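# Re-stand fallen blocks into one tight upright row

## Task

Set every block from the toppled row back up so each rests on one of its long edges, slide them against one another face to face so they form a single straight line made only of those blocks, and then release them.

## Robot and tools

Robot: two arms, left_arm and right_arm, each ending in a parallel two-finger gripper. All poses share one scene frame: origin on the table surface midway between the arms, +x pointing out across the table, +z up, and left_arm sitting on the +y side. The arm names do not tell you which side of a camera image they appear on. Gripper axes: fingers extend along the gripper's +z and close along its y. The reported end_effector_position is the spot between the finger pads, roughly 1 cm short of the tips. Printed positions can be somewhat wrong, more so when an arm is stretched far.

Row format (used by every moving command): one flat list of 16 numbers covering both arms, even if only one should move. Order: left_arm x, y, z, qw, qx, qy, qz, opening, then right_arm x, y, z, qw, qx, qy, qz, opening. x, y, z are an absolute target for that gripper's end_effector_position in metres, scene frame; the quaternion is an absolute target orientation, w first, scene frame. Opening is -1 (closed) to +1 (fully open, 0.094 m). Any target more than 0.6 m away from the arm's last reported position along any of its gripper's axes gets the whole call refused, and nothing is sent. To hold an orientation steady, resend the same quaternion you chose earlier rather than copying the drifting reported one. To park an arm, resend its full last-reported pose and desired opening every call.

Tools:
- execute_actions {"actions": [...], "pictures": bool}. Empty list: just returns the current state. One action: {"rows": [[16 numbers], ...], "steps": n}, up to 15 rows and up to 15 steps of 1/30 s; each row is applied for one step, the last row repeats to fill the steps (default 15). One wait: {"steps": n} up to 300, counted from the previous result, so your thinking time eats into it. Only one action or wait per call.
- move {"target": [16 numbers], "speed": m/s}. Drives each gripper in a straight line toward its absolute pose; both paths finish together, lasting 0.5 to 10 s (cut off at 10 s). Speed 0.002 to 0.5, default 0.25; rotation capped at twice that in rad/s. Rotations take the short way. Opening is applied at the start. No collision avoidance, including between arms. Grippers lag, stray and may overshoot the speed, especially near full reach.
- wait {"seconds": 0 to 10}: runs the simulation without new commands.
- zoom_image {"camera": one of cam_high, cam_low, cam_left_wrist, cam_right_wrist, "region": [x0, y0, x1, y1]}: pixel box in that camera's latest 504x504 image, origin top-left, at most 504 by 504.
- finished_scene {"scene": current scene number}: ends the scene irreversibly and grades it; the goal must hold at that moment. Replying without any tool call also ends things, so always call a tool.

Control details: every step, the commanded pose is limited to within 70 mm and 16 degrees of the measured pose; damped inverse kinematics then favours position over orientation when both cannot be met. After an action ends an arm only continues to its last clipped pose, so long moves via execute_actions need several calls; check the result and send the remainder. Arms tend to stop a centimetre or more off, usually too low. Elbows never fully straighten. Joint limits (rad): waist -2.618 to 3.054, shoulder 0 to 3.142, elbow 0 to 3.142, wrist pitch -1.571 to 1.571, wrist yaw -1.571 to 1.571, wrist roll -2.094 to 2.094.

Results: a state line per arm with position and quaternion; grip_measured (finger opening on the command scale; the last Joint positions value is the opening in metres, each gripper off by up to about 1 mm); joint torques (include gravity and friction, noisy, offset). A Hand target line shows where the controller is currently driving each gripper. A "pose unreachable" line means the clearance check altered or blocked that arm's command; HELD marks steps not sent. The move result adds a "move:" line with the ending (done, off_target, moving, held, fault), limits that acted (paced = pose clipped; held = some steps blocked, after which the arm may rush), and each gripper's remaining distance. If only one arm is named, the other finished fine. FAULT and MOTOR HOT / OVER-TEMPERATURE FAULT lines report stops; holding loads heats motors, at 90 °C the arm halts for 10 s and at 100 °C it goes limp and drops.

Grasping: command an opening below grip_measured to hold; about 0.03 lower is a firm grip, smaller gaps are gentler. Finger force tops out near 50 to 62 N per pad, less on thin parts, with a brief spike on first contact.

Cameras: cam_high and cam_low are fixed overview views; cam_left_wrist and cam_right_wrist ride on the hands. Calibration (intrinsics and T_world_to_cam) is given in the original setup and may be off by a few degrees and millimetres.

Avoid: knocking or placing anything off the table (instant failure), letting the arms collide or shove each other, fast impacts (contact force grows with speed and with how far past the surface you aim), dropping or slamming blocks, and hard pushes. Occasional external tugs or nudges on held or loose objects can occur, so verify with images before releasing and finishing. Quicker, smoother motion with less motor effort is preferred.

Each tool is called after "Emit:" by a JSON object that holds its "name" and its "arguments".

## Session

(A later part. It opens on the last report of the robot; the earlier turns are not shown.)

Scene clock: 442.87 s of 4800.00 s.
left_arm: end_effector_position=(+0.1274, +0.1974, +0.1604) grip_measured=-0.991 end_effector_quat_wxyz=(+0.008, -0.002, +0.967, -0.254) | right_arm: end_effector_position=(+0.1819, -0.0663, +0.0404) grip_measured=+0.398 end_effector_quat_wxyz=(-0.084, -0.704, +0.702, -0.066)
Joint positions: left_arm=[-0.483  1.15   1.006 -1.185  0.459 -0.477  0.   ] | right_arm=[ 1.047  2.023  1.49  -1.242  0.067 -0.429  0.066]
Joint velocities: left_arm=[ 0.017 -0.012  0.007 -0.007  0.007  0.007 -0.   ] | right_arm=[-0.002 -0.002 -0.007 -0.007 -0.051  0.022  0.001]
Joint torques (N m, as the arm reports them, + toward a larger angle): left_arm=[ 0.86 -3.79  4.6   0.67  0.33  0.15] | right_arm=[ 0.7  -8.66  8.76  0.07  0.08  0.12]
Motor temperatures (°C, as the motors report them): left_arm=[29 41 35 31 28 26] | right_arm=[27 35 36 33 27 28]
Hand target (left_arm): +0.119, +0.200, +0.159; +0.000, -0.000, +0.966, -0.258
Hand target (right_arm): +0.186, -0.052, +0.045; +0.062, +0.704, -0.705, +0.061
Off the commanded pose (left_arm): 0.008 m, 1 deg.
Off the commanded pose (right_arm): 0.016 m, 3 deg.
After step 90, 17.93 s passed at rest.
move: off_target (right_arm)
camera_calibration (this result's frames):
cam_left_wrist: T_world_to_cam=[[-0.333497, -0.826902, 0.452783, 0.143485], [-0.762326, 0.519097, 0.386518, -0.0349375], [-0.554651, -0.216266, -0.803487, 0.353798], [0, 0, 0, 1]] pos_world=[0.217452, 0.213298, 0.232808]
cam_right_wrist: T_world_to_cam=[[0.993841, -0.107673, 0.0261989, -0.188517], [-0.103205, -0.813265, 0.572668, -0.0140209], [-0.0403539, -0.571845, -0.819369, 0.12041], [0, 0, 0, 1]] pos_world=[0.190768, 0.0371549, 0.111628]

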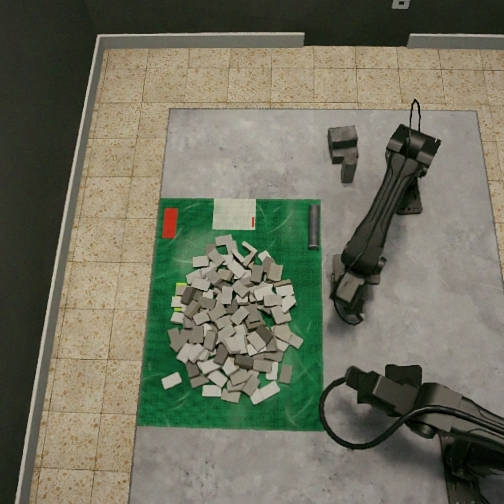

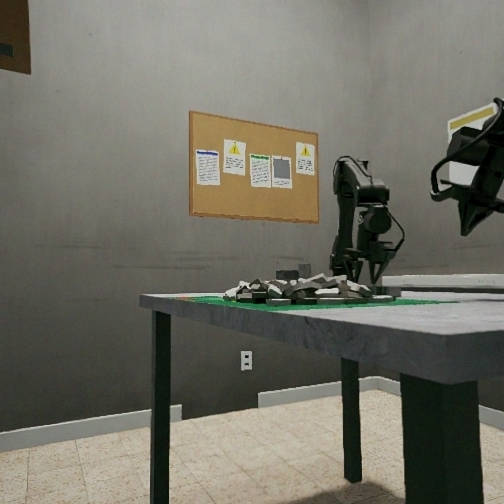

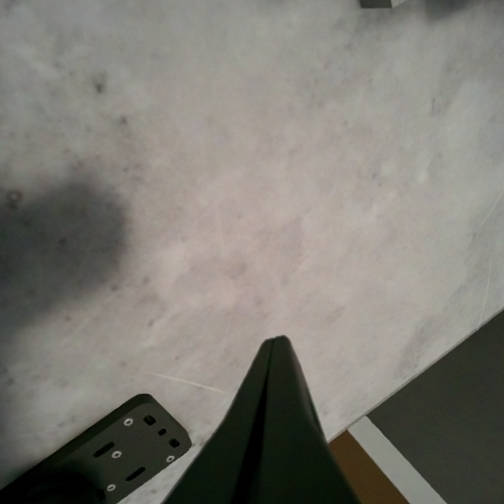

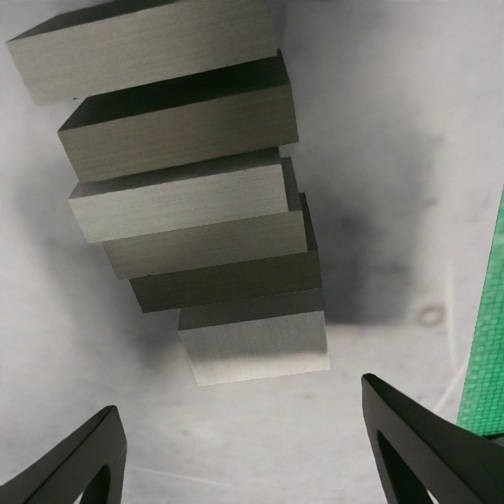

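Emit:
{"name": "move", "arguments": {"target": [0.12,0.20,0.16, 0,0,0.966,-0.2588, -1, 0.188,-0.040,0.042, -0.0616,-0.7044,0.7044,-0.0616, 0.4], "speed": 0.04}}

Scene clock: 454.77 s of 4800.00 s.
left_arm: end_effector_position=(+0.1268, +0.1971, +0.1605) grip_measured=-0.991 end_effector_quat_wxyz=(+0.007, -0.001, +0.967, -0.255) | right_arm: end_effector_position=(+0.1856, -0.0511, +0.0376) grip_measured=+0.398 end_effector_quat_wxyz=(-0.077, -0.705, +0.702, -0.065)
Joint positions: left_arm=[-0.483  1.15   1.006 -1.187  0.462 -0.473  0.   ] | right_arm=[ 1.056  2.069  1.551 -1.242  0.067 -0.421  0.066]
Joint velocities: left_arm=[ 0.012 -0.022 -0.012  0.007 -0.022 -0.037 -0.   ] | right_arm=[-0.002  0.007  0.007  0.022 -0.095  0.022 -0.001]
Joint torques (N m, as the arm reports them, + toward a larger angle): left_arm=[ 1.01 -3.56  4.73  0.65  0.37  0.2 ] | right_arm=[ 0.74 -8.93  8.7  -0.01  0.08  0.11]
Motor temperatures (°C, as the motors report them): left_arm=[29 39 34 30 28 26] | right_arm=[27 35 36 33 27 28]
Hand target (left_arm): +0.120, +0.200, +0.160; +0.000, -0.000, +0.966, -0.259
Hand target (right_arm): +0.188, -0.040, +0.042; +0.061, +0.704, -0.705, +0.061
Off the commanded pose (left_arm): 0.007 m, 1 deg.
Off the commanded pose (right_arm): 0.012 m, 2 deg.
After step 90, 7.97 s passed at rest.
move: off_target (right_arm)
camera_calibration (this result's frames):
cam_left_wrist: T_world_to_cam=[[-0.336155, -0.824732, 0.454772, 0.142583], [-0.760044, 0.522713, 0.386141, -0.0362174], [-0.556178, -0.215843, -0.802545, 0.353505], [0, 0, 0, 1]] pos_world=[0.217015, 0.212826, 0.232846]
cam_right_wrist: T_world_to_cam=[[0.993722, -0.107115, 0.0322896, -0.190655], [-0.106694, -0.820555, 0.561522, 0.000920039], [-0.0336518, -0.561442, -0.826832, 0.126565], [0, 0, 0, 1]] pos_world=[0.193815, 0.0513919, 0.110287]

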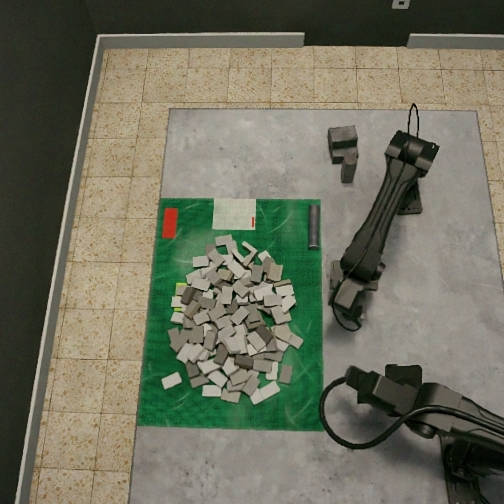

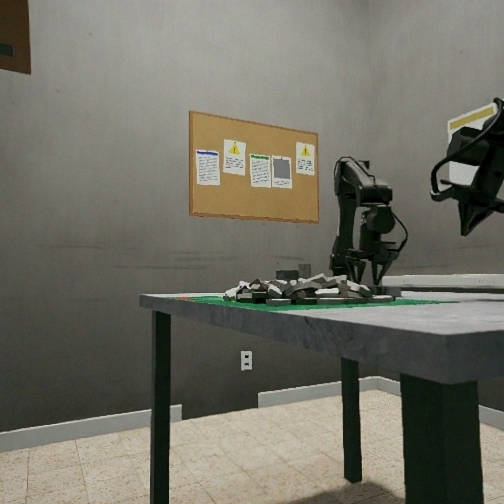

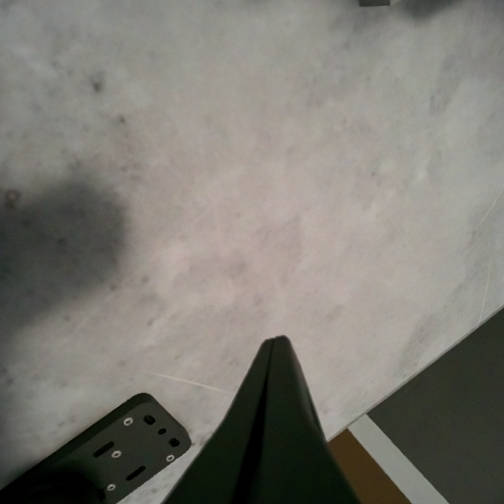

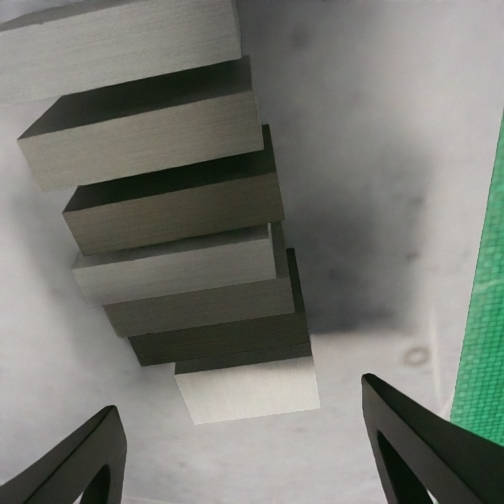

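Emit:
{"name": "move", "arguments": {"target": [0.12,0.20,0.16, 0,0,0.966,-0.2588, -1, 0.188,-0.044,0.027, -0.0616,-0.7044,0.7044,-0.0616, 0.4], "speed": 0.03}}

Scene clock: 459.70 s of 4800.00 s.
left_arm: end_effector_position=(+0.1268, +0.1970, +0.1605) grip_measured=-0.991 end_effector_quat_wxyz=(+0.007, -0.000, +0.967, -0.255) | right_arm: end_effector_position=(+0.1902, -0.0409, +0.0356) grip_measured=+0.398 end_effector_quat_wxyz=(-0.055, -0.705, +0.704, -0.057)
Joint positions: left_arm=[-0.483  1.15   1.006 -1.187  0.462 -0.473  0.   ] | right_arm=[ 1.056  2.07   1.551 -1.196  0.067 -0.42   0.066]
Joint velocities: left_arm=[-0.007 -0.002  0.017 -0.037 -0.022 -0.007  0.002] | right_arm=[-0.012  0.002 -0.022  0.007 -0.037  0.007  0.   ]
Joint torques (N m, as the arm reports them, + toward a larger angle): left_arm=[ 0.94 -3.58  4.75  0.64  0.35  0.17] | right_arm=[ 0.43 -8.69  4.24  0.19  0.08  0.05]
Motor temperatures (°C, as the motors report them): left_arm=[29 39 34 30 28 26] | right_arm=[27 36 36 32 27 28]
Hand target (left_arm): +0.120, +0.200, +0.160; +0.000, -0.000, +0.966, -0.259
Hand target (right_arm): +0.188, -0.044, +0.027; +0.062, +0.704, -0.705, +0.062
Off the commanded pose (left_arm): 0.007 m, 1 deg.
Off the commanded pose (right_arm): 0.009 m, 1 deg.
After step 90, 1.07 s passed at rest.
move: done
camera_calibration (this result's frames):
cam_left_wrist: T_world_to_cam=[[-0.33652, -0.824438, 0.455034, 0.142463], [-0.759838, 0.523163, 0.385937, -0.0363068], [-0.556238, -0.215876, -0.802494, 0.353506], [0, 0, 0, 1]] pos_world=[0.216988, 0.21276, 0.232874]
cam_right_wrist: T_world_to_cam=[[0.992901, -0.10949, 0.0464749, -0.194506], [-0.117529, -0.842954, 0.52499, 0.0133468], [-0.0183052, -0.526726, -0.849838, 0.130088], [0, 0, 0, 1]] pos_world=[0.197076, 0.058475, 0.112587]

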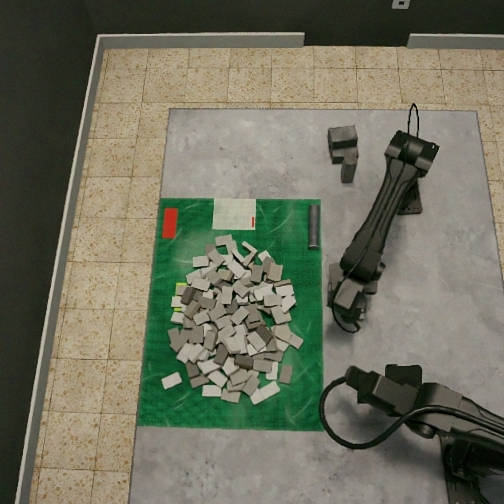

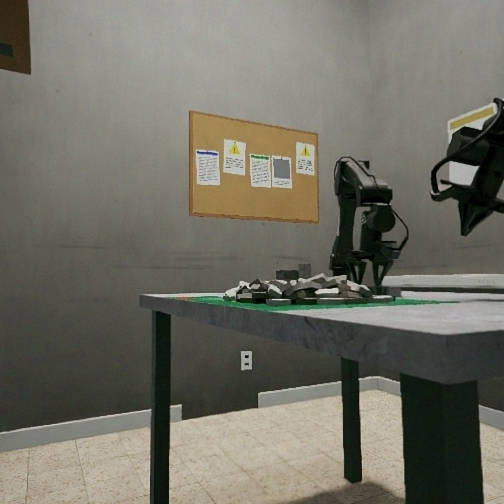

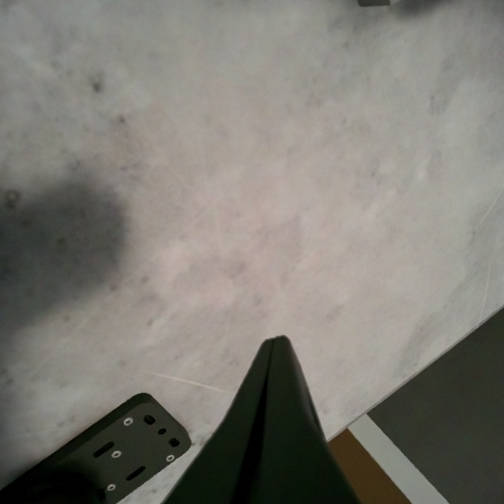

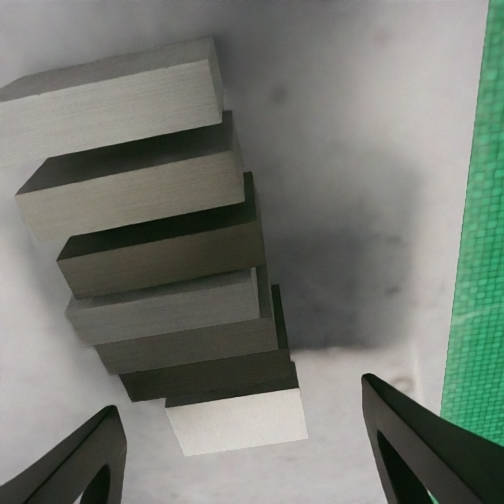

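Emit:
{"name": "move", "arguments": {"target": [0.12,0.20,0.16, 0,0,0.966,-0.2588, -1, 0.187,-0.060,0.016, -0.0616,-0.7044,0.7044,-0.0616, 0.4], "speed": 0.03}}

Scene clock: 464.43 s of 4800.00 s.
left_arm: end_effector_position=(+0.1267, +0.1971, +0.1605) grip_measured=-0.991 end_effector_quat_wxyz=(+0.007, -0.000, +0.967, -0.255) | right_arm: end_effector_position=(+0.1822, -0.0594, +0.0127) grip_measured=+0.398 end_effector_quat_wxyz=(-0.076, -0.705, +0.703, -0.065)
Joint positions: left_arm=[-0.483  1.15   1.006 -1.187  0.462 -0.473  0.   ] | right_arm=[ 1.056  2.066  1.442 -1.135  0.068 -0.421  0.066]
Joint velocities: left_arm=[ 0.012 -0.012  0.002 -0.022 -0.066  0.081  0.002] | right_arm=[-0.002 -0.012  0.002  0.007  0.022  0.022 -0.001]
Joint torques (N m, as the arm reports them, + toward a larger angle): left_arm=[ 1.09 -3.59  4.77  0.63  0.34  0.18] | right_arm=[ -0.87 -11.2    4.13   0.2    0.09  -0.11]
Motor temperatures (°C, as the motors report them): left_arm=[29 39 34 30 28 26] | right_arm=[27 36 35 32 27 28]
Hand target (left_arm): +0.120, +0.200, +0.160; +0.000, +0.000, +0.966, -0.259
Hand target (right_arm): +0.187, -0.060, +0.016; +0.062, +0.704, -0.704, +0.062
Off the commanded pose (left_arm): 0.007 m, 1 deg.
Off the commanded pose (right_arm): 0.006 m, 2 deg.
After step 90, 0.57 s passed at rest.
move: done
camera_calibration (this result's frames):
cam_left_wrist: T_world_to_cam=[[-0.336721, -0.824399, 0.454956, 0.142504], [-0.759602, 0.523353, 0.386142, -0.0364764], [-0.556438, -0.215564, -0.802439, 0.353409], [0, 0, 0, 1]] pos_world=[0.216927, 0.212752, 0.232841]
cam_right_wrist: T_world_to_cam=[[0.993611, -0.107758, 0.0335512, -0.187364], [-0.107974, -0.821093, 0.560489, 0.00800672], [-0.0328487, -0.560531, -0.827482, 0.101139], [0, 0, 0, 1]] pos_world=[0.190354, 0.0430755, 0.085489]

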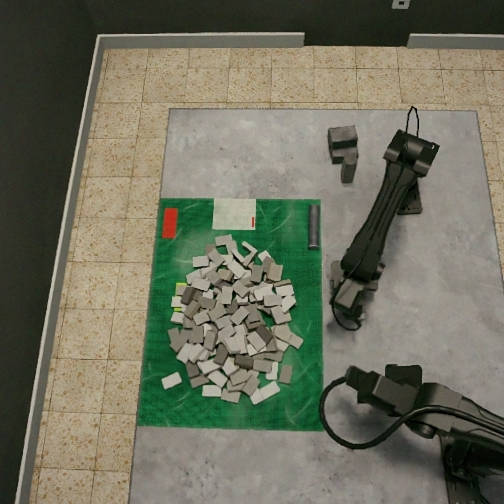

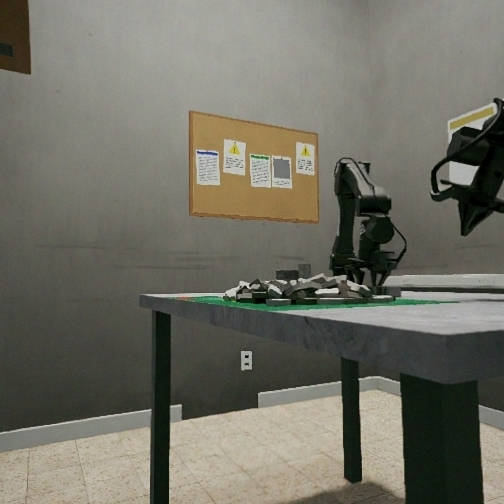

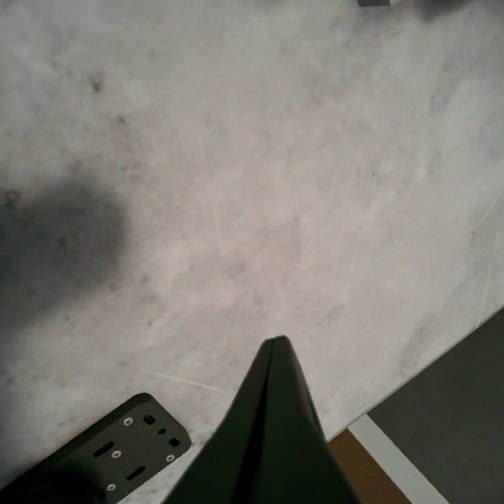

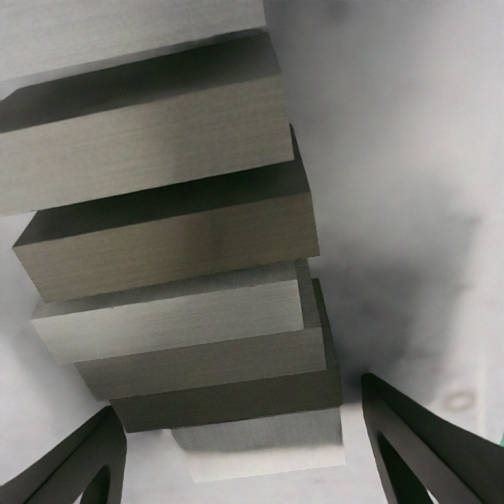

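Emit:
{"name": "move", "arguments": {"target": [0.12,0.20,0.16, 0,0,0.966,-0.2588, -1, 0.187,-0.069,0.017, -0.0616,-0.7044,0.7044,-0.0616, 0.4], "speed": 0.03}}

Scene clock: 479.03 s of 4800.00 s.
left_arm: end_effector_position=(+0.1267, +0.1971, +0.1605) grip_measured=-0.991 end_effector_quat_wxyz=(+0.007, -0.000, +0.967, -0.255) | right_arm: end_effector_position=(+0.1831, -0.0672, +0.0126) grip_measured=+0.398 end_effector_quat_wxyz=(-0.074, -0.703, +0.705, -0.064)
Joint positions: left_arm=[-0.483  1.15   1.006 -1.187  0.462 -0.473  0.   ] | right_arm=[ 1.044  2.039  1.4   -1.116  0.069 -0.427  0.066]
Joint velocities: left_arm=[ 0.007 -0.002  0.002  0.037  0.022  0.007 -0.001] | right_arm=[ 0.002  0.002 -0.017  0.007 -0.022  0.007 -0.002]
Joint torques (N m, as the arm reports them, + toward a larger angle): left_arm=[ 1.01 -3.59  4.79  0.63  0.36  0.16] | right_arm=[ -0.66 -11.25   4.23   0.12   0.07  -0.12]
Motor temperatures (°C, as the motors report them): left_arm=[29 38 33 30 28 26] | right_arm=[27 38 34 32 27 28]
Hand target (left_arm): +0.120, +0.200, +0.160; +0.000, -0.000, +0.966, -0.259
Hand target (right_arm): +0.187, -0.069, +0.017; +0.062, +0.704, -0.705, +0.062
Off the commanded pose (left_arm): 0.007 m, 1 deg.
Off the commanded pose (right_arm): 0.006 m, 1 deg.
After step 90, 10.83 s passed at rest.
move: done
camera_calibration (this result's frames):
cam_left_wrist: T_world_to_cam=[[-0.336721, -0.824399, 0.454956, 0.142504], [-0.759602, 0.523353, 0.386142, -0.0364764], [-0.556438, -0.215564, -0.802439, 0.353409], [0, 0, 0, 1]] pos_world=[0.216927, 0.212752, 0.232841]
cam_right_wrist: T_world_to_cam=[[0.992958, -0.112964, 0.035687, -0.189373], [-0.113611, -0.822659, 0.557067, 0.0026543], [-0.0335701, -0.557199, -0.8297, 0.0970603], [0, 0, 0, 1]] pos_world=[0.191599, 0.0348732, 0.0858105]

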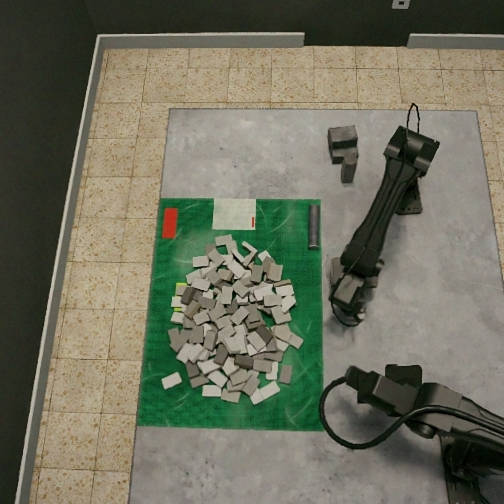

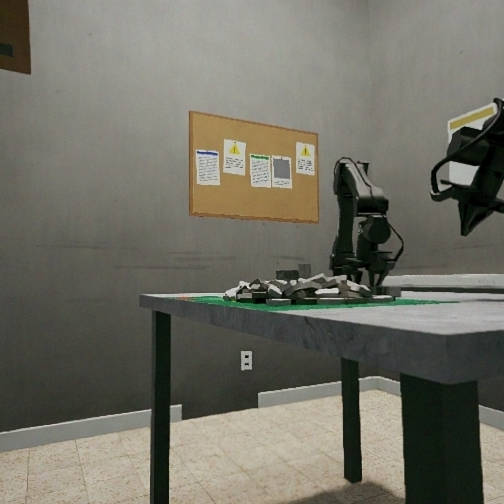

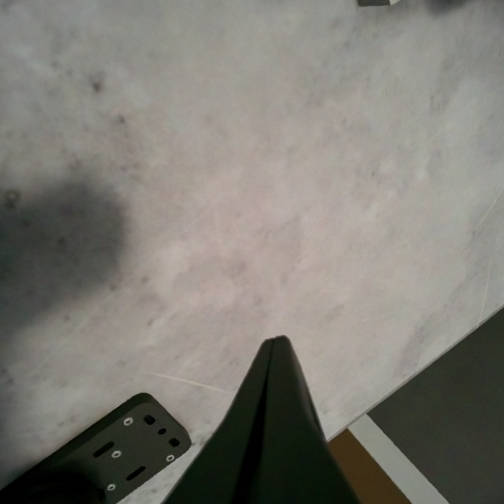

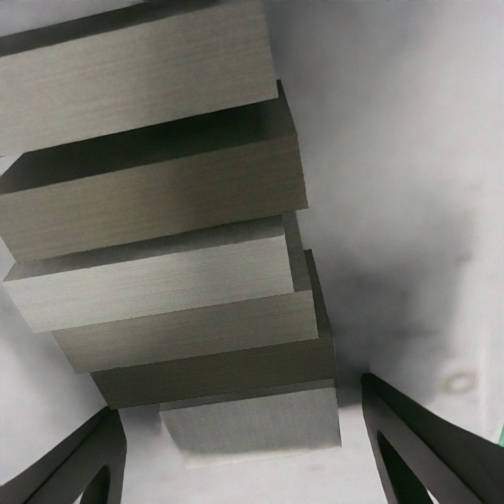

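Emit:
{"name": "move", "arguments": {"target": [0.12,0.20,0.16, 0,0,0.966,-0.2588, -1, 0.187,-0.069,0.015, -0.0616,-0.7044,0.7044,-0.0616, -0.16], "speed": 0.03}}

Scene clock: 487.00 s of 4800.00 s.
left_arm: end_effector_position=(+0.1267, +0.1971, +0.1605) grip_measured=-0.991 end_effector_quat_wxyz=(+0.007, -0.000, +0.967, -0.255) | right_arm: end_effector_position=(+0.1835, -0.0667, +0.0125) grip_measured=-0.115 end_effector_quat_wxyz=(-0.072, -0.703, +0.704, -0.064)
Joint positions: left_arm=[-0.483  1.15   1.006 -1.187  0.462 -0.473  0.   ] | right_arm=[ 1.044  2.039  1.4   -1.113  0.07  -0.427  0.042]
Joint velocities: left_arm=[-0.017 -0.017 -0.012 -0.081  0.051 -0.051 -0.001] | right_arm=[-0.007  0.007  0.012 -0.007 -0.007 -0.007 -0.001]
Joint torques (N m, as the arm reports them, + toward a larger angle): left_arm=[ 1.02 -3.52  4.81  0.63  0.36  0.18] | right_arm=[ -0.67 -11.18   3.83   0.17   0.09  -0.1 ]
Motor temperatures (°C, as the motors report them): left_arm=[29 38 33 30 28 26] | right_arm=[27 39 34 32 27 28]
Hand target (left_arm): +0.120, +0.200, +0.160; +0.000, -0.000, +0.966, -0.259
Hand target (right_arm): +0.187, -0.069, +0.015; +0.062, +0.704, -0.705, +0.062
Off the commanded pose (left_arm): 0.007 m, 1 deg.
Off the commanded pose (right_arm): 0.005 m, 1 deg.
After step 90, 4.27 s passed at rest.
move: done
camera_calibration (this result's frames):
cam_left_wrist: T_world_to_cam=[[-0.336721, -0.824399, 0.454956, 0.142504], [-0.759602, 0.523353, 0.386142, -0.0364764], [-0.556438, -0.215564, -0.802439, 0.353409], [0, 0, 0, 1]] pos_world=[0.216927, 0.212752, 0.232841]
cam_right_wrist: T_world_to_cam=[[0.992997, -0.11216, 0.0370965, -0.189675], [-0.113804, -0.823936, 0.555138, 0.00317618], [-0.0316993, -0.555472, -0.830931, 0.0970672], [0, 0, 0, 1]] pos_world=[0.191786, 0.035261, 0.0859292]

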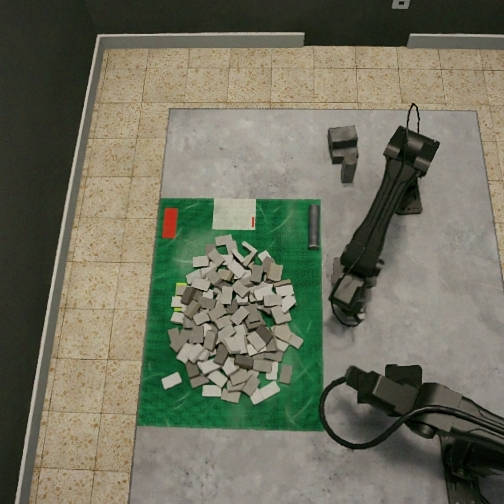

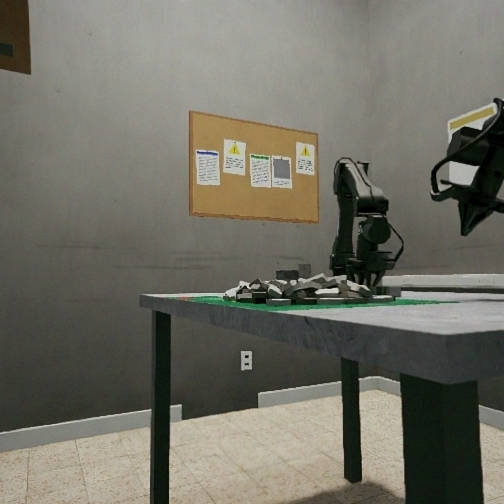

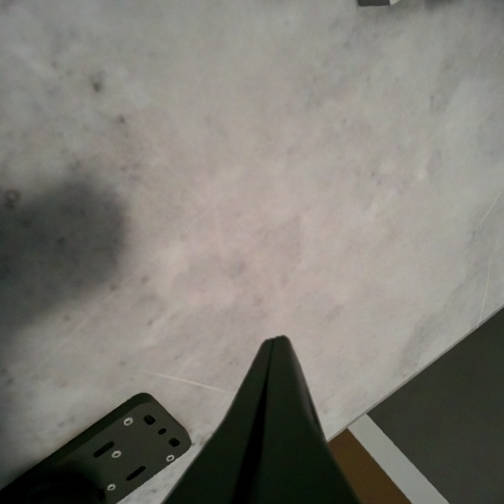

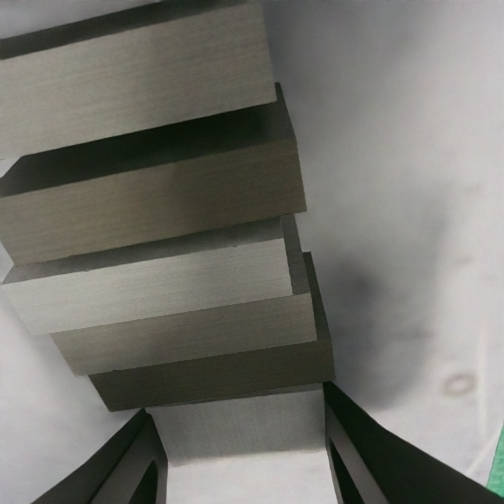

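Emit:
{"name": "move", "arguments": {"target": [0.12,0.20,0.16, 0,0,0.966,-0.2588, -1, 0.187,-0.085,0.075, -0.0616,-0.7044,0.7044,-0.0616, -0.16], "speed": 0.04}}

Scene clock: 494.20 s of 4800.00 s.
left_arm: end_effector_position=(+0.1267, +0.1971, +0.1605) grip_measured=-0.991 end_effector_quat_wxyz=(+0.007, -0.000, +0.967, -0.255) | right_arm: end_effector_position=(+0.1799, -0.0901, +0.0575) grip_measured=-0.115 end_effector_quat_wxyz=(-0.084, -0.702, +0.704, -0.067)
Joint positions: left_arm=[-0.483  1.15   1.006 -1.187  0.462 -0.473  0.   ] | right_arm=[ 1.024  1.924  1.419 -1.27   0.072 -0.446  0.042]
Joint velocities: left_arm=[-0.007  0.002 -0.007  0.022 -0.007  0.037 -0.   ] | right_arm=[-0.012 -0.012 -0.017 -0.007 -0.066 -0.095  0.001]
Joint torques (N m, as the arm reports them, + toward a larger angle): left_arm=[ 1.01 -3.65  4.89  0.64  0.36  0.16] | right_arm=[ -0.57 -10.88   8.78  -0.26   0.09  -0.13]
Motor temperatures (°C, as the motors report them): left_arm=[29 38 33 30 28 26] | right_arm=[27 39 34 32 27 28]
Hand target (left_arm): +0.120, +0.200, +0.160; +0.000, -0.000, +0.966, -0.259
Hand target (right_arm): +0.187, -0.085, +0.075; +0.062, +0.704, -0.705, +0.062
Off the commanded pose (left_arm): 0.007 m, 1 deg.
Off the commanded pose (right_arm): 0.020 m, 3 deg.
After step 90, 2.20 s passed at rest.
move: off_target (right_arm)
camera_calibration (this result's frames):
cam_left_wrist: T_world_to_cam=[[-0.336721, -0.824399, 0.454956, 0.142504], [-0.759602, 0.523353, 0.386142, -0.0364764], [-0.556438, -0.215564, -0.802439, 0.353409], [0, 0, 0, 1]] pos_world=[0.216927, 0.212752, 0.232841]
cam_right_wrist: T_world_to_cam=[[0.993215, -0.113016, 0.0273958, -0.189966], [-0.108189, -0.811645, 0.574044, -0.0424696], [-0.0426405, -0.573114, -0.818366, 0.121022], [0, 0, 0, 1]] pos_world=[0.189242, 0.0134197, 0.128624]

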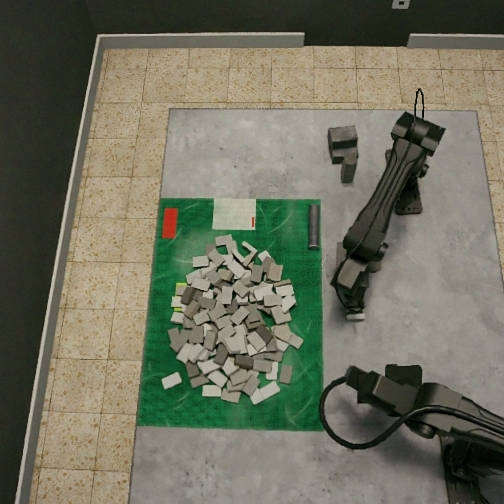

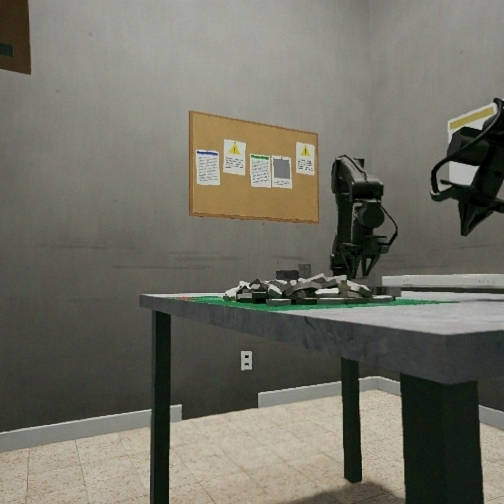

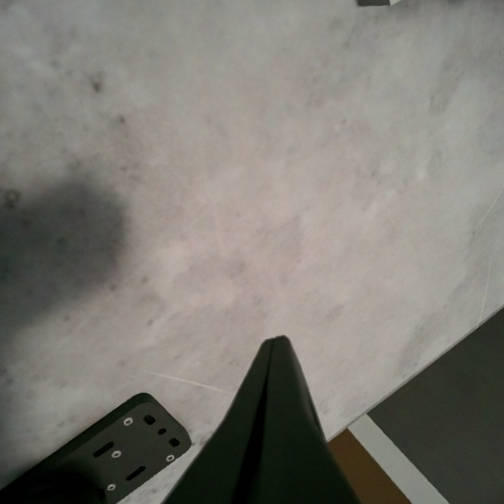

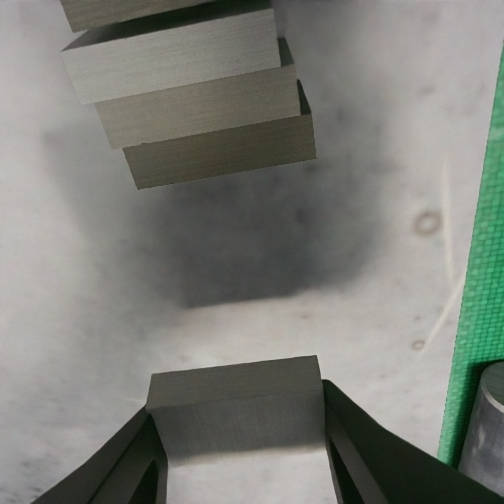

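Emit:
{"name": "move", "arguments": {"target": [0.12,0.20,0.16, 0,0,0.966,-0.2588, -1, 0.187,-0.085,0.075, 0.4156,-0.5721,0.5721,0.4156, -0.16], "speed": 0.15}}

Scene clock: 505.23 s of 4800.00 s.
left_arm: end_effector_position=(+0.1267, +0.1971, +0.1605) grip_measured=-0.991 end_effector_quat_wxyz=(+0.007, -0.000, +0.967, -0.255) | right_arm: end_effector_position=(+0.1895, -0.0846, +0.0762) grip_measured=-0.115 end_effector_quat_wxyz=(+0.418, -0.570, +0.582, +0.402)
Joint positions: left_arm=[-0.483  1.15   1.006 -1.187  0.462 -0.473  0.   ] | right_arm=[ 0.517  1.428  0.204  0.698 -0.863 -0.426  0.042]
Joint velocities: left_arm=[ 0.007 -0.007  0.007 -0.037 -0.081  0.051 -0.001] | right_arm=[ 0.022  0.022 -0.017  0.081 -0.007  0.051 -0.001]
Joint torques (N m, as the arm reports them, + toward a larger angle): left_arm=[ 1.   -3.62  4.83  0.64  0.34  0.16] | right_arm=[-0.59 -2.53  4.2   1.88 -0.35  0.1 ]
Motor temperatures (°C, as the motors report them): left_arm=[29 37 33 30 28 26] | right_arm=[27 38 34 32 27 28]
Hand target (left_arm): +0.120, +0.200, +0.160; +0.000, -0.000, +0.966, -0.259
Hand target (right_arm): +0.188, -0.086, +0.076; -0.418, +0.567, -0.579, -0.410
Off the commanded pose (left_arm): 0.007 m, 1 deg.
Off the commanded pose (right_arm): 0.003 m, 2 deg.
After step 90, 2.37 s passed at rest.
move: done
camera_calibration (this result's frames):
cam_left_wrist: T_world_to_cam=[[-0.336721, -0.824399, 0.454956, 0.142504], [-0.759602, 0.523353, 0.386142, -0.0364764], [-0.556438, -0.215564, -0.802439, 0.353409], [0, 0, 0, 1]] pos_world=[0.216927, 0.212752, 0.232841]
cam_right_wrist: T_world_to_cam=[[0.991678, -0.0888584, -0.0931634, -0.187913], [-0.128675, -0.660281, -0.739914, 0.0690957], [0.00423352, 0.745744, -0.66622, 0.230926], [0, 0, 0, 1]] pos_world=[0.194263, -0.143287, 0.187465]

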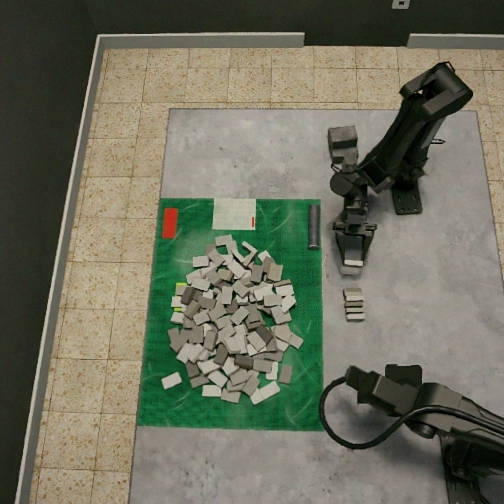

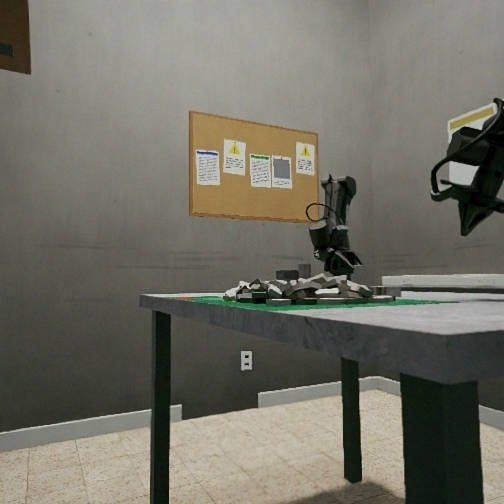

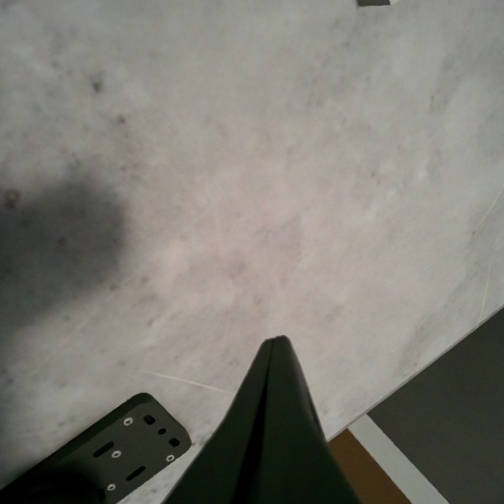

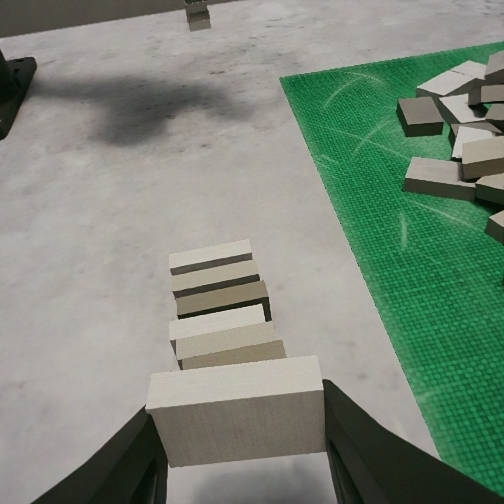

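Emit:
{"name": "move", "arguments": {"target": [0.12,0.20,0.16, 0,0,0.966,-0.2588, -1, 0.183,-0.062,0.040, 0.4156,-0.5721,0.5721,0.4156, -0.16], "speed": 0.04}}

Scene clock: 525.43 s of 4800.00 s.
left_arm: end_effector_position=(+0.1267, +0.1971, +0.1605) grip_measured=-0.991 end_effector_quat_wxyz=(+0.007, -0.000, +0.967, -0.255) | right_arm: end_effector_position=(+0.1870, -0.0629, +0.0385) grip_measured=-0.115 end_effector_quat_wxyz=(+0.415, -0.571, +0.577, +0.411)
Joint positions: left_arm=[-0.483  1.15   1.006 -1.187  0.462 -0.473  0.   ] | right_arm=[ 0.604  1.813  0.204  1.131 -0.806 -0.359  0.042]
Joint velocities: left_arm=[-0.002 -0.037  0.002  0.022 -0.007  0.007  0.   ] | right_arm=[-0.002  0.007 -0.007 -0.037 -0.022  0.051  0.001]
Joint torques (N m, as the arm reports them, + toward a larger angle): left_arm=[ 0.95 -3.57  4.75  0.64  0.34  0.17] | right_arm=[ 0.84 -4.03  2.69  1.92 -0.2   0.09]
Motor temperatures (°C, as the motors report them): left_arm=[29 37 33 30 28 26] | right_arm=[27 34 34 36 27 28]
Hand target (left_arm): +0.120, +0.200, +0.160; +0.000, -0.000, +0.966, -0.259
Hand target (right_arm): +0.183, -0.062, +0.040; -0.416, +0.572, -0.572, -0.416
Off the commanded pose (left_arm): 0.007 m, 1 deg.
Off the commanded pose (right_arm): 0.004 m, 1 deg.
After step 90, 15.53 s passed at rest.
move: done
camera_calibration (this result's frames):
cam_left_wrist: T_world_to_cam=[[-0.336721, -0.824399, 0.454956, 0.142504], [-0.759602, 0.523353, 0.386142, -0.0364764], [-0.556438, -0.215564, -0.802439, 0.353409], [0, 0, 0, 1]] pos_world=[0.216927, 0.212752, 0.232841]
cam_right_wrist: T_world_to_cam=[[0.992151, -0.0725274, -0.10186, -0.185739], [-0.124388, -0.655716, -0.744691, 0.0549499], [-0.0127807, 0.751516, -0.659591, 0.192946], [0, 0, 0, 1]] pos_world=[0.193582, -0.122442, 0.149267]

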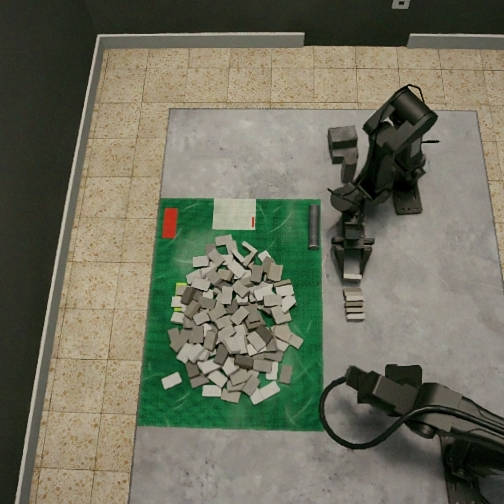

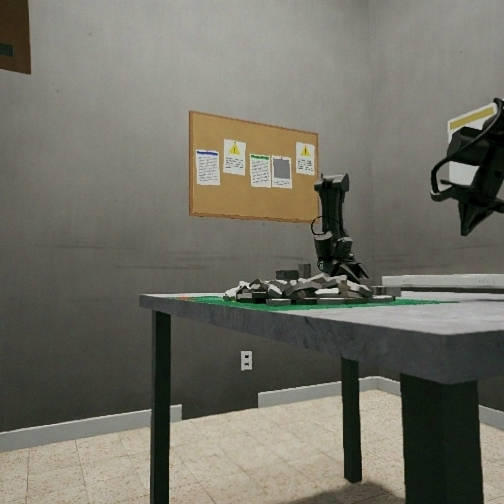

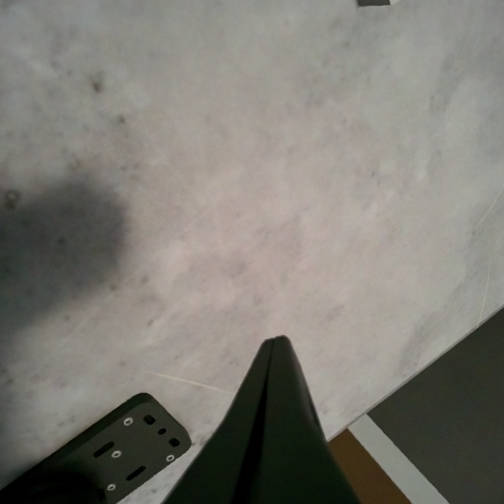

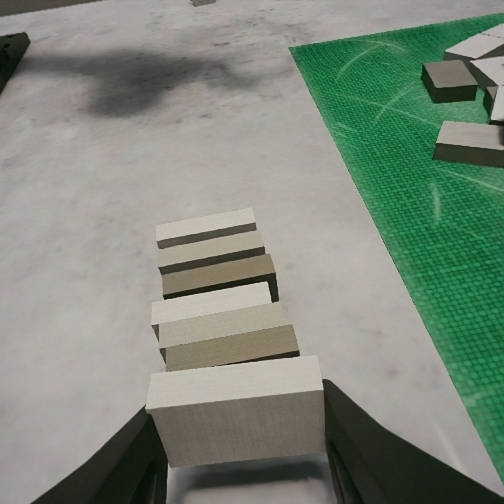

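Emit:
{"name": "move", "arguments": {"target": [0.12,0.20,0.16, 0,0,0.966,-0.2588, -1, 0.180,-0.058,0.028, 0.4156,-0.5721,0.5721,0.4156, -0.16], "speed": 0.02}}

Scene clock: 528.97 s of 4800.00 s.
left_arm: end_effector_position=(+0.1267, +0.1971, +0.1605) grip_measured=-0.991 end_effector_quat_wxyz=(+0.007, -0.000, +0.967, -0.255) | right_arm: end_effector_position=(+0.1835, -0.0594, +0.0250) grip_measured=-0.115 end_effector_quat_wxyz=(+0.411, -0.572, +0.579, +0.410)
Joint positions: left_arm=[-0.483  1.15   1.006 -1.187  0.462 -0.473  0.   ] | right_arm=[ 0.628  1.92   0.204  1.237 -0.785 -0.346  0.042]
Joint velocities: left_arm=[ 0.007 -0.012 -0.012 -0.007  0.007 -0.051  0.   ] | right_arm=[-0.012  0.007 -0.002  0.022  0.081  0.007  0.001]
Joint torques (N m, as the arm reports them, + toward a larger angle): left_arm=[ 1.01 -3.58  4.76  0.63  0.35  0.17] | right_arm=[ 0.7  -4.43  1.99  1.95 -0.19  0.08]
Motor temperatures (°C, as the motors report them): left_arm=[29 37 33 30 28 26] | right_arm=[27 34 34 36 27 28]
Hand target (left_arm): +0.120, +0.200, +0.160; +0.000, -0.000, +0.966, -0.259
Hand target (right_arm): +0.180, -0.058, +0.028; -0.415, +0.572, -0.572, -0.416
Off the commanded pose (left_arm): 0.007 m, 1 deg.
Off the commanded pose (right_arm): 0.005 m, 1 deg.
move: done
camera_calibration (this result's frames):
cam_left_wrist: T_world_to_cam=[[-0.336721, -0.824399, 0.454956, 0.142504], [-0.759602, 0.523353, 0.386142, -0.0364764], [-0.556438, -0.215564, -0.802439, 0.353409], [0, 0, 0, 1]] pos_world=[0.216927, 0.212752, 0.232841]
cam_right_wrist: T_world_to_cam=[[0.991672, -0.0715617, -0.107074, -0.183039], [-0.127528, -0.661599, -0.738934, 0.0467923], [-0.0179609, 0.746435, -0.665216, 0.182185], [0, 0, 0, 1]] pos_world=[0.190754, -0.11813, 0.13617]

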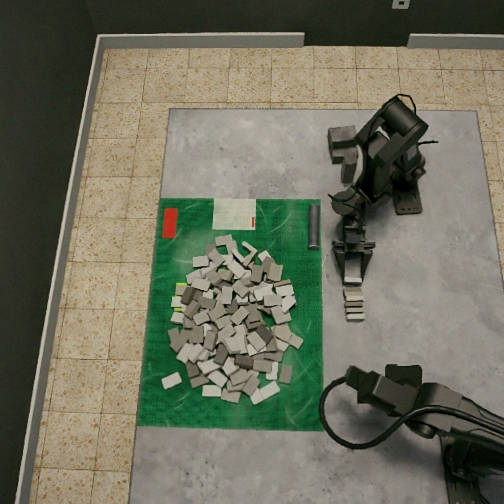

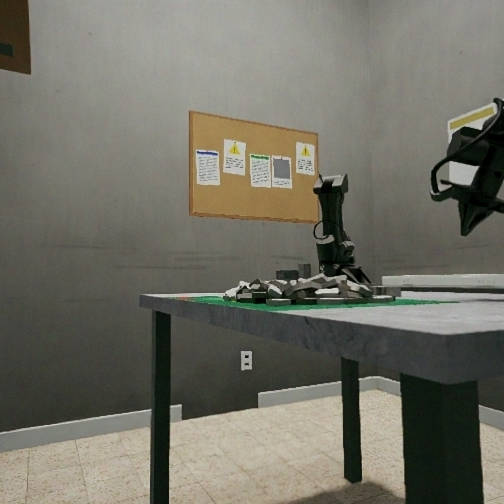

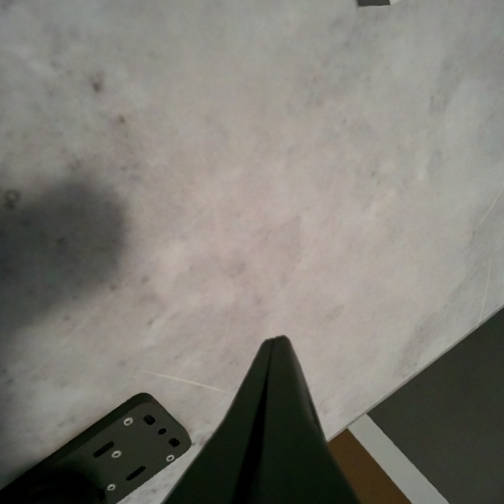

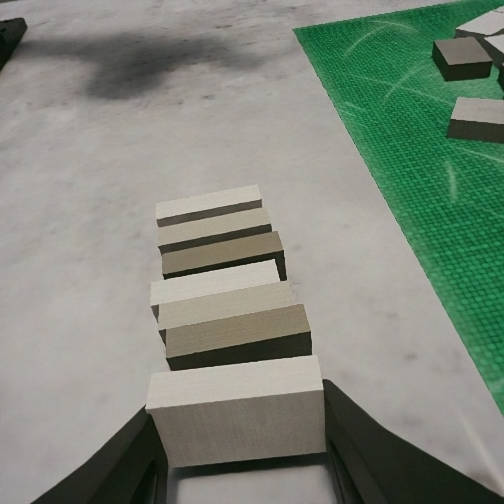

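Emit:
{"name": "move", "arguments": {"target": [0.12,0.20,0.16, 0,0,0.966,-0.2588, -1, 0.180,-0.058,0.021, 0.4156,-0.5721,0.5721,0.4156, -0.16], "speed": 0.015}}

Scene clock: 533.07 s of 4800.00 s.
left_arm: end_effector_position=(+0.1267, +0.1971, +0.1605) grip_measured=-0.991 end_effector_quat_wxyz=(+0.007, -0.000, +0.967, -0.255) | right_arm: end_effector_position=(+0.1837, -0.0597, +0.0180) grip_measured=-0.115 end_effector_quat_wxyz=(+0.411, -0.571, +0.580, +0.410)
Joint positions: left_arm=[-0.483  1.15   1.006 -1.187  0.462 -0.473  0.   ] | right_arm=[ 0.628  1.982  0.204  1.3   -0.782 -0.344  0.042]
Joint velocities: left_arm=[-0.002 -0.002  0.012  0.007 -0.037 -0.007  0.   ] | right_arm=[ 0.007 -0.007 -0.007  0.154 -0.037  0.037 -0.   ]
Joint torques (N m, as the arm reports them, + toward a larger angle): left_arm=[ 1.   -3.61  4.8   0.64  0.38  0.16] | right_arm=[ 0.81 -4.59  1.84  1.93 -0.19  0.09]
Motor temperatures (°C, as the motors report them): left_arm=[29 37 33 30 28 26] | right_arm=[27 34 33 36 27 28]
Hand target (left_arm): +0.120, +0.200, +0.160; +0.000, -0.000, +0.966, -0.259
Hand target (right_arm): +0.180, -0.058, +0.021; -0.415, +0.572, -0.572, -0.416
Off the commanded pose (left_arm): 0.007 m, 1 deg.
Off the commanded pose (right_arm): 0.005 m, 1 deg.
After step 90, 0.33 s passed at rest.
move: done
camera_calibration (this result's frames):
cam_left_wrist: T_world_to_cam=[[-0.336721, -0.824399, 0.454956, 0.142504], [-0.759602, 0.523353, 0.386142, -0.0364764], [-0.556438, -0.215564, -0.802439, 0.353409], [0, 0, 0, 1]] pos_world=[0.216927, 0.212752, 0.232841]
cam_right_wrist: T_world_to_cam=[[0.991427, -0.0748956, -0.107069, -0.184244], [-0.129744, -0.661383, -0.738741, 0.0418812], [-0.0154854, 0.746299, -0.66543, 0.177257], [0, 0, 0, 1]] pos_world=[0.190843, -0.118387, 0.129165]

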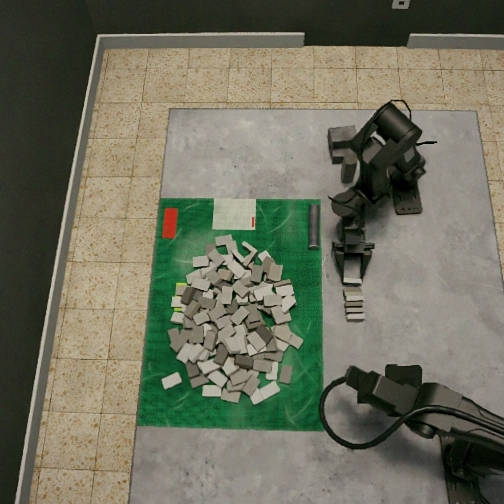

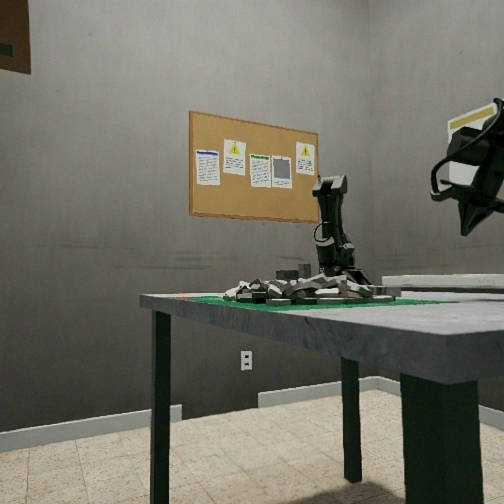

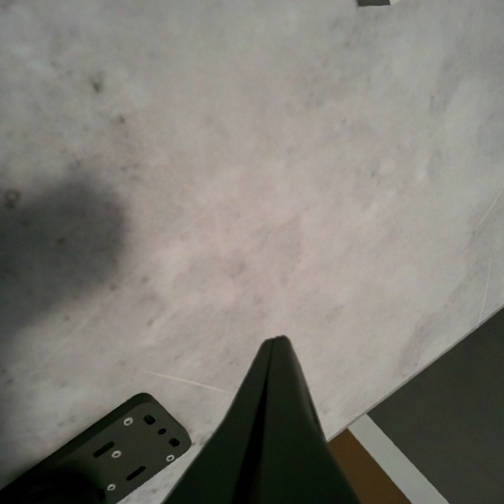

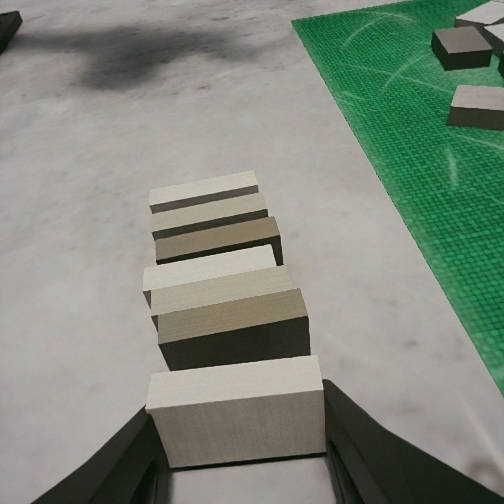

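Emit:
{"name": "zoom_image", "arguments": {"camera": "cam_right_wrist", "region": [100, 250, 400, 504]}}

Region (100, 250, 400, 504) of cam_right_wrist's 504x504 image, scaled by 1.680, with more detail than that image has; it fills the top 427 rows of this view, and the rest is white.

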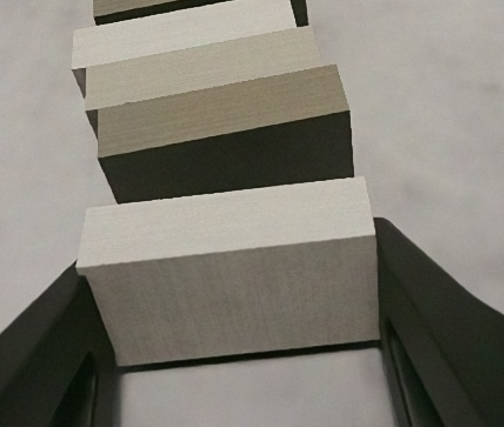

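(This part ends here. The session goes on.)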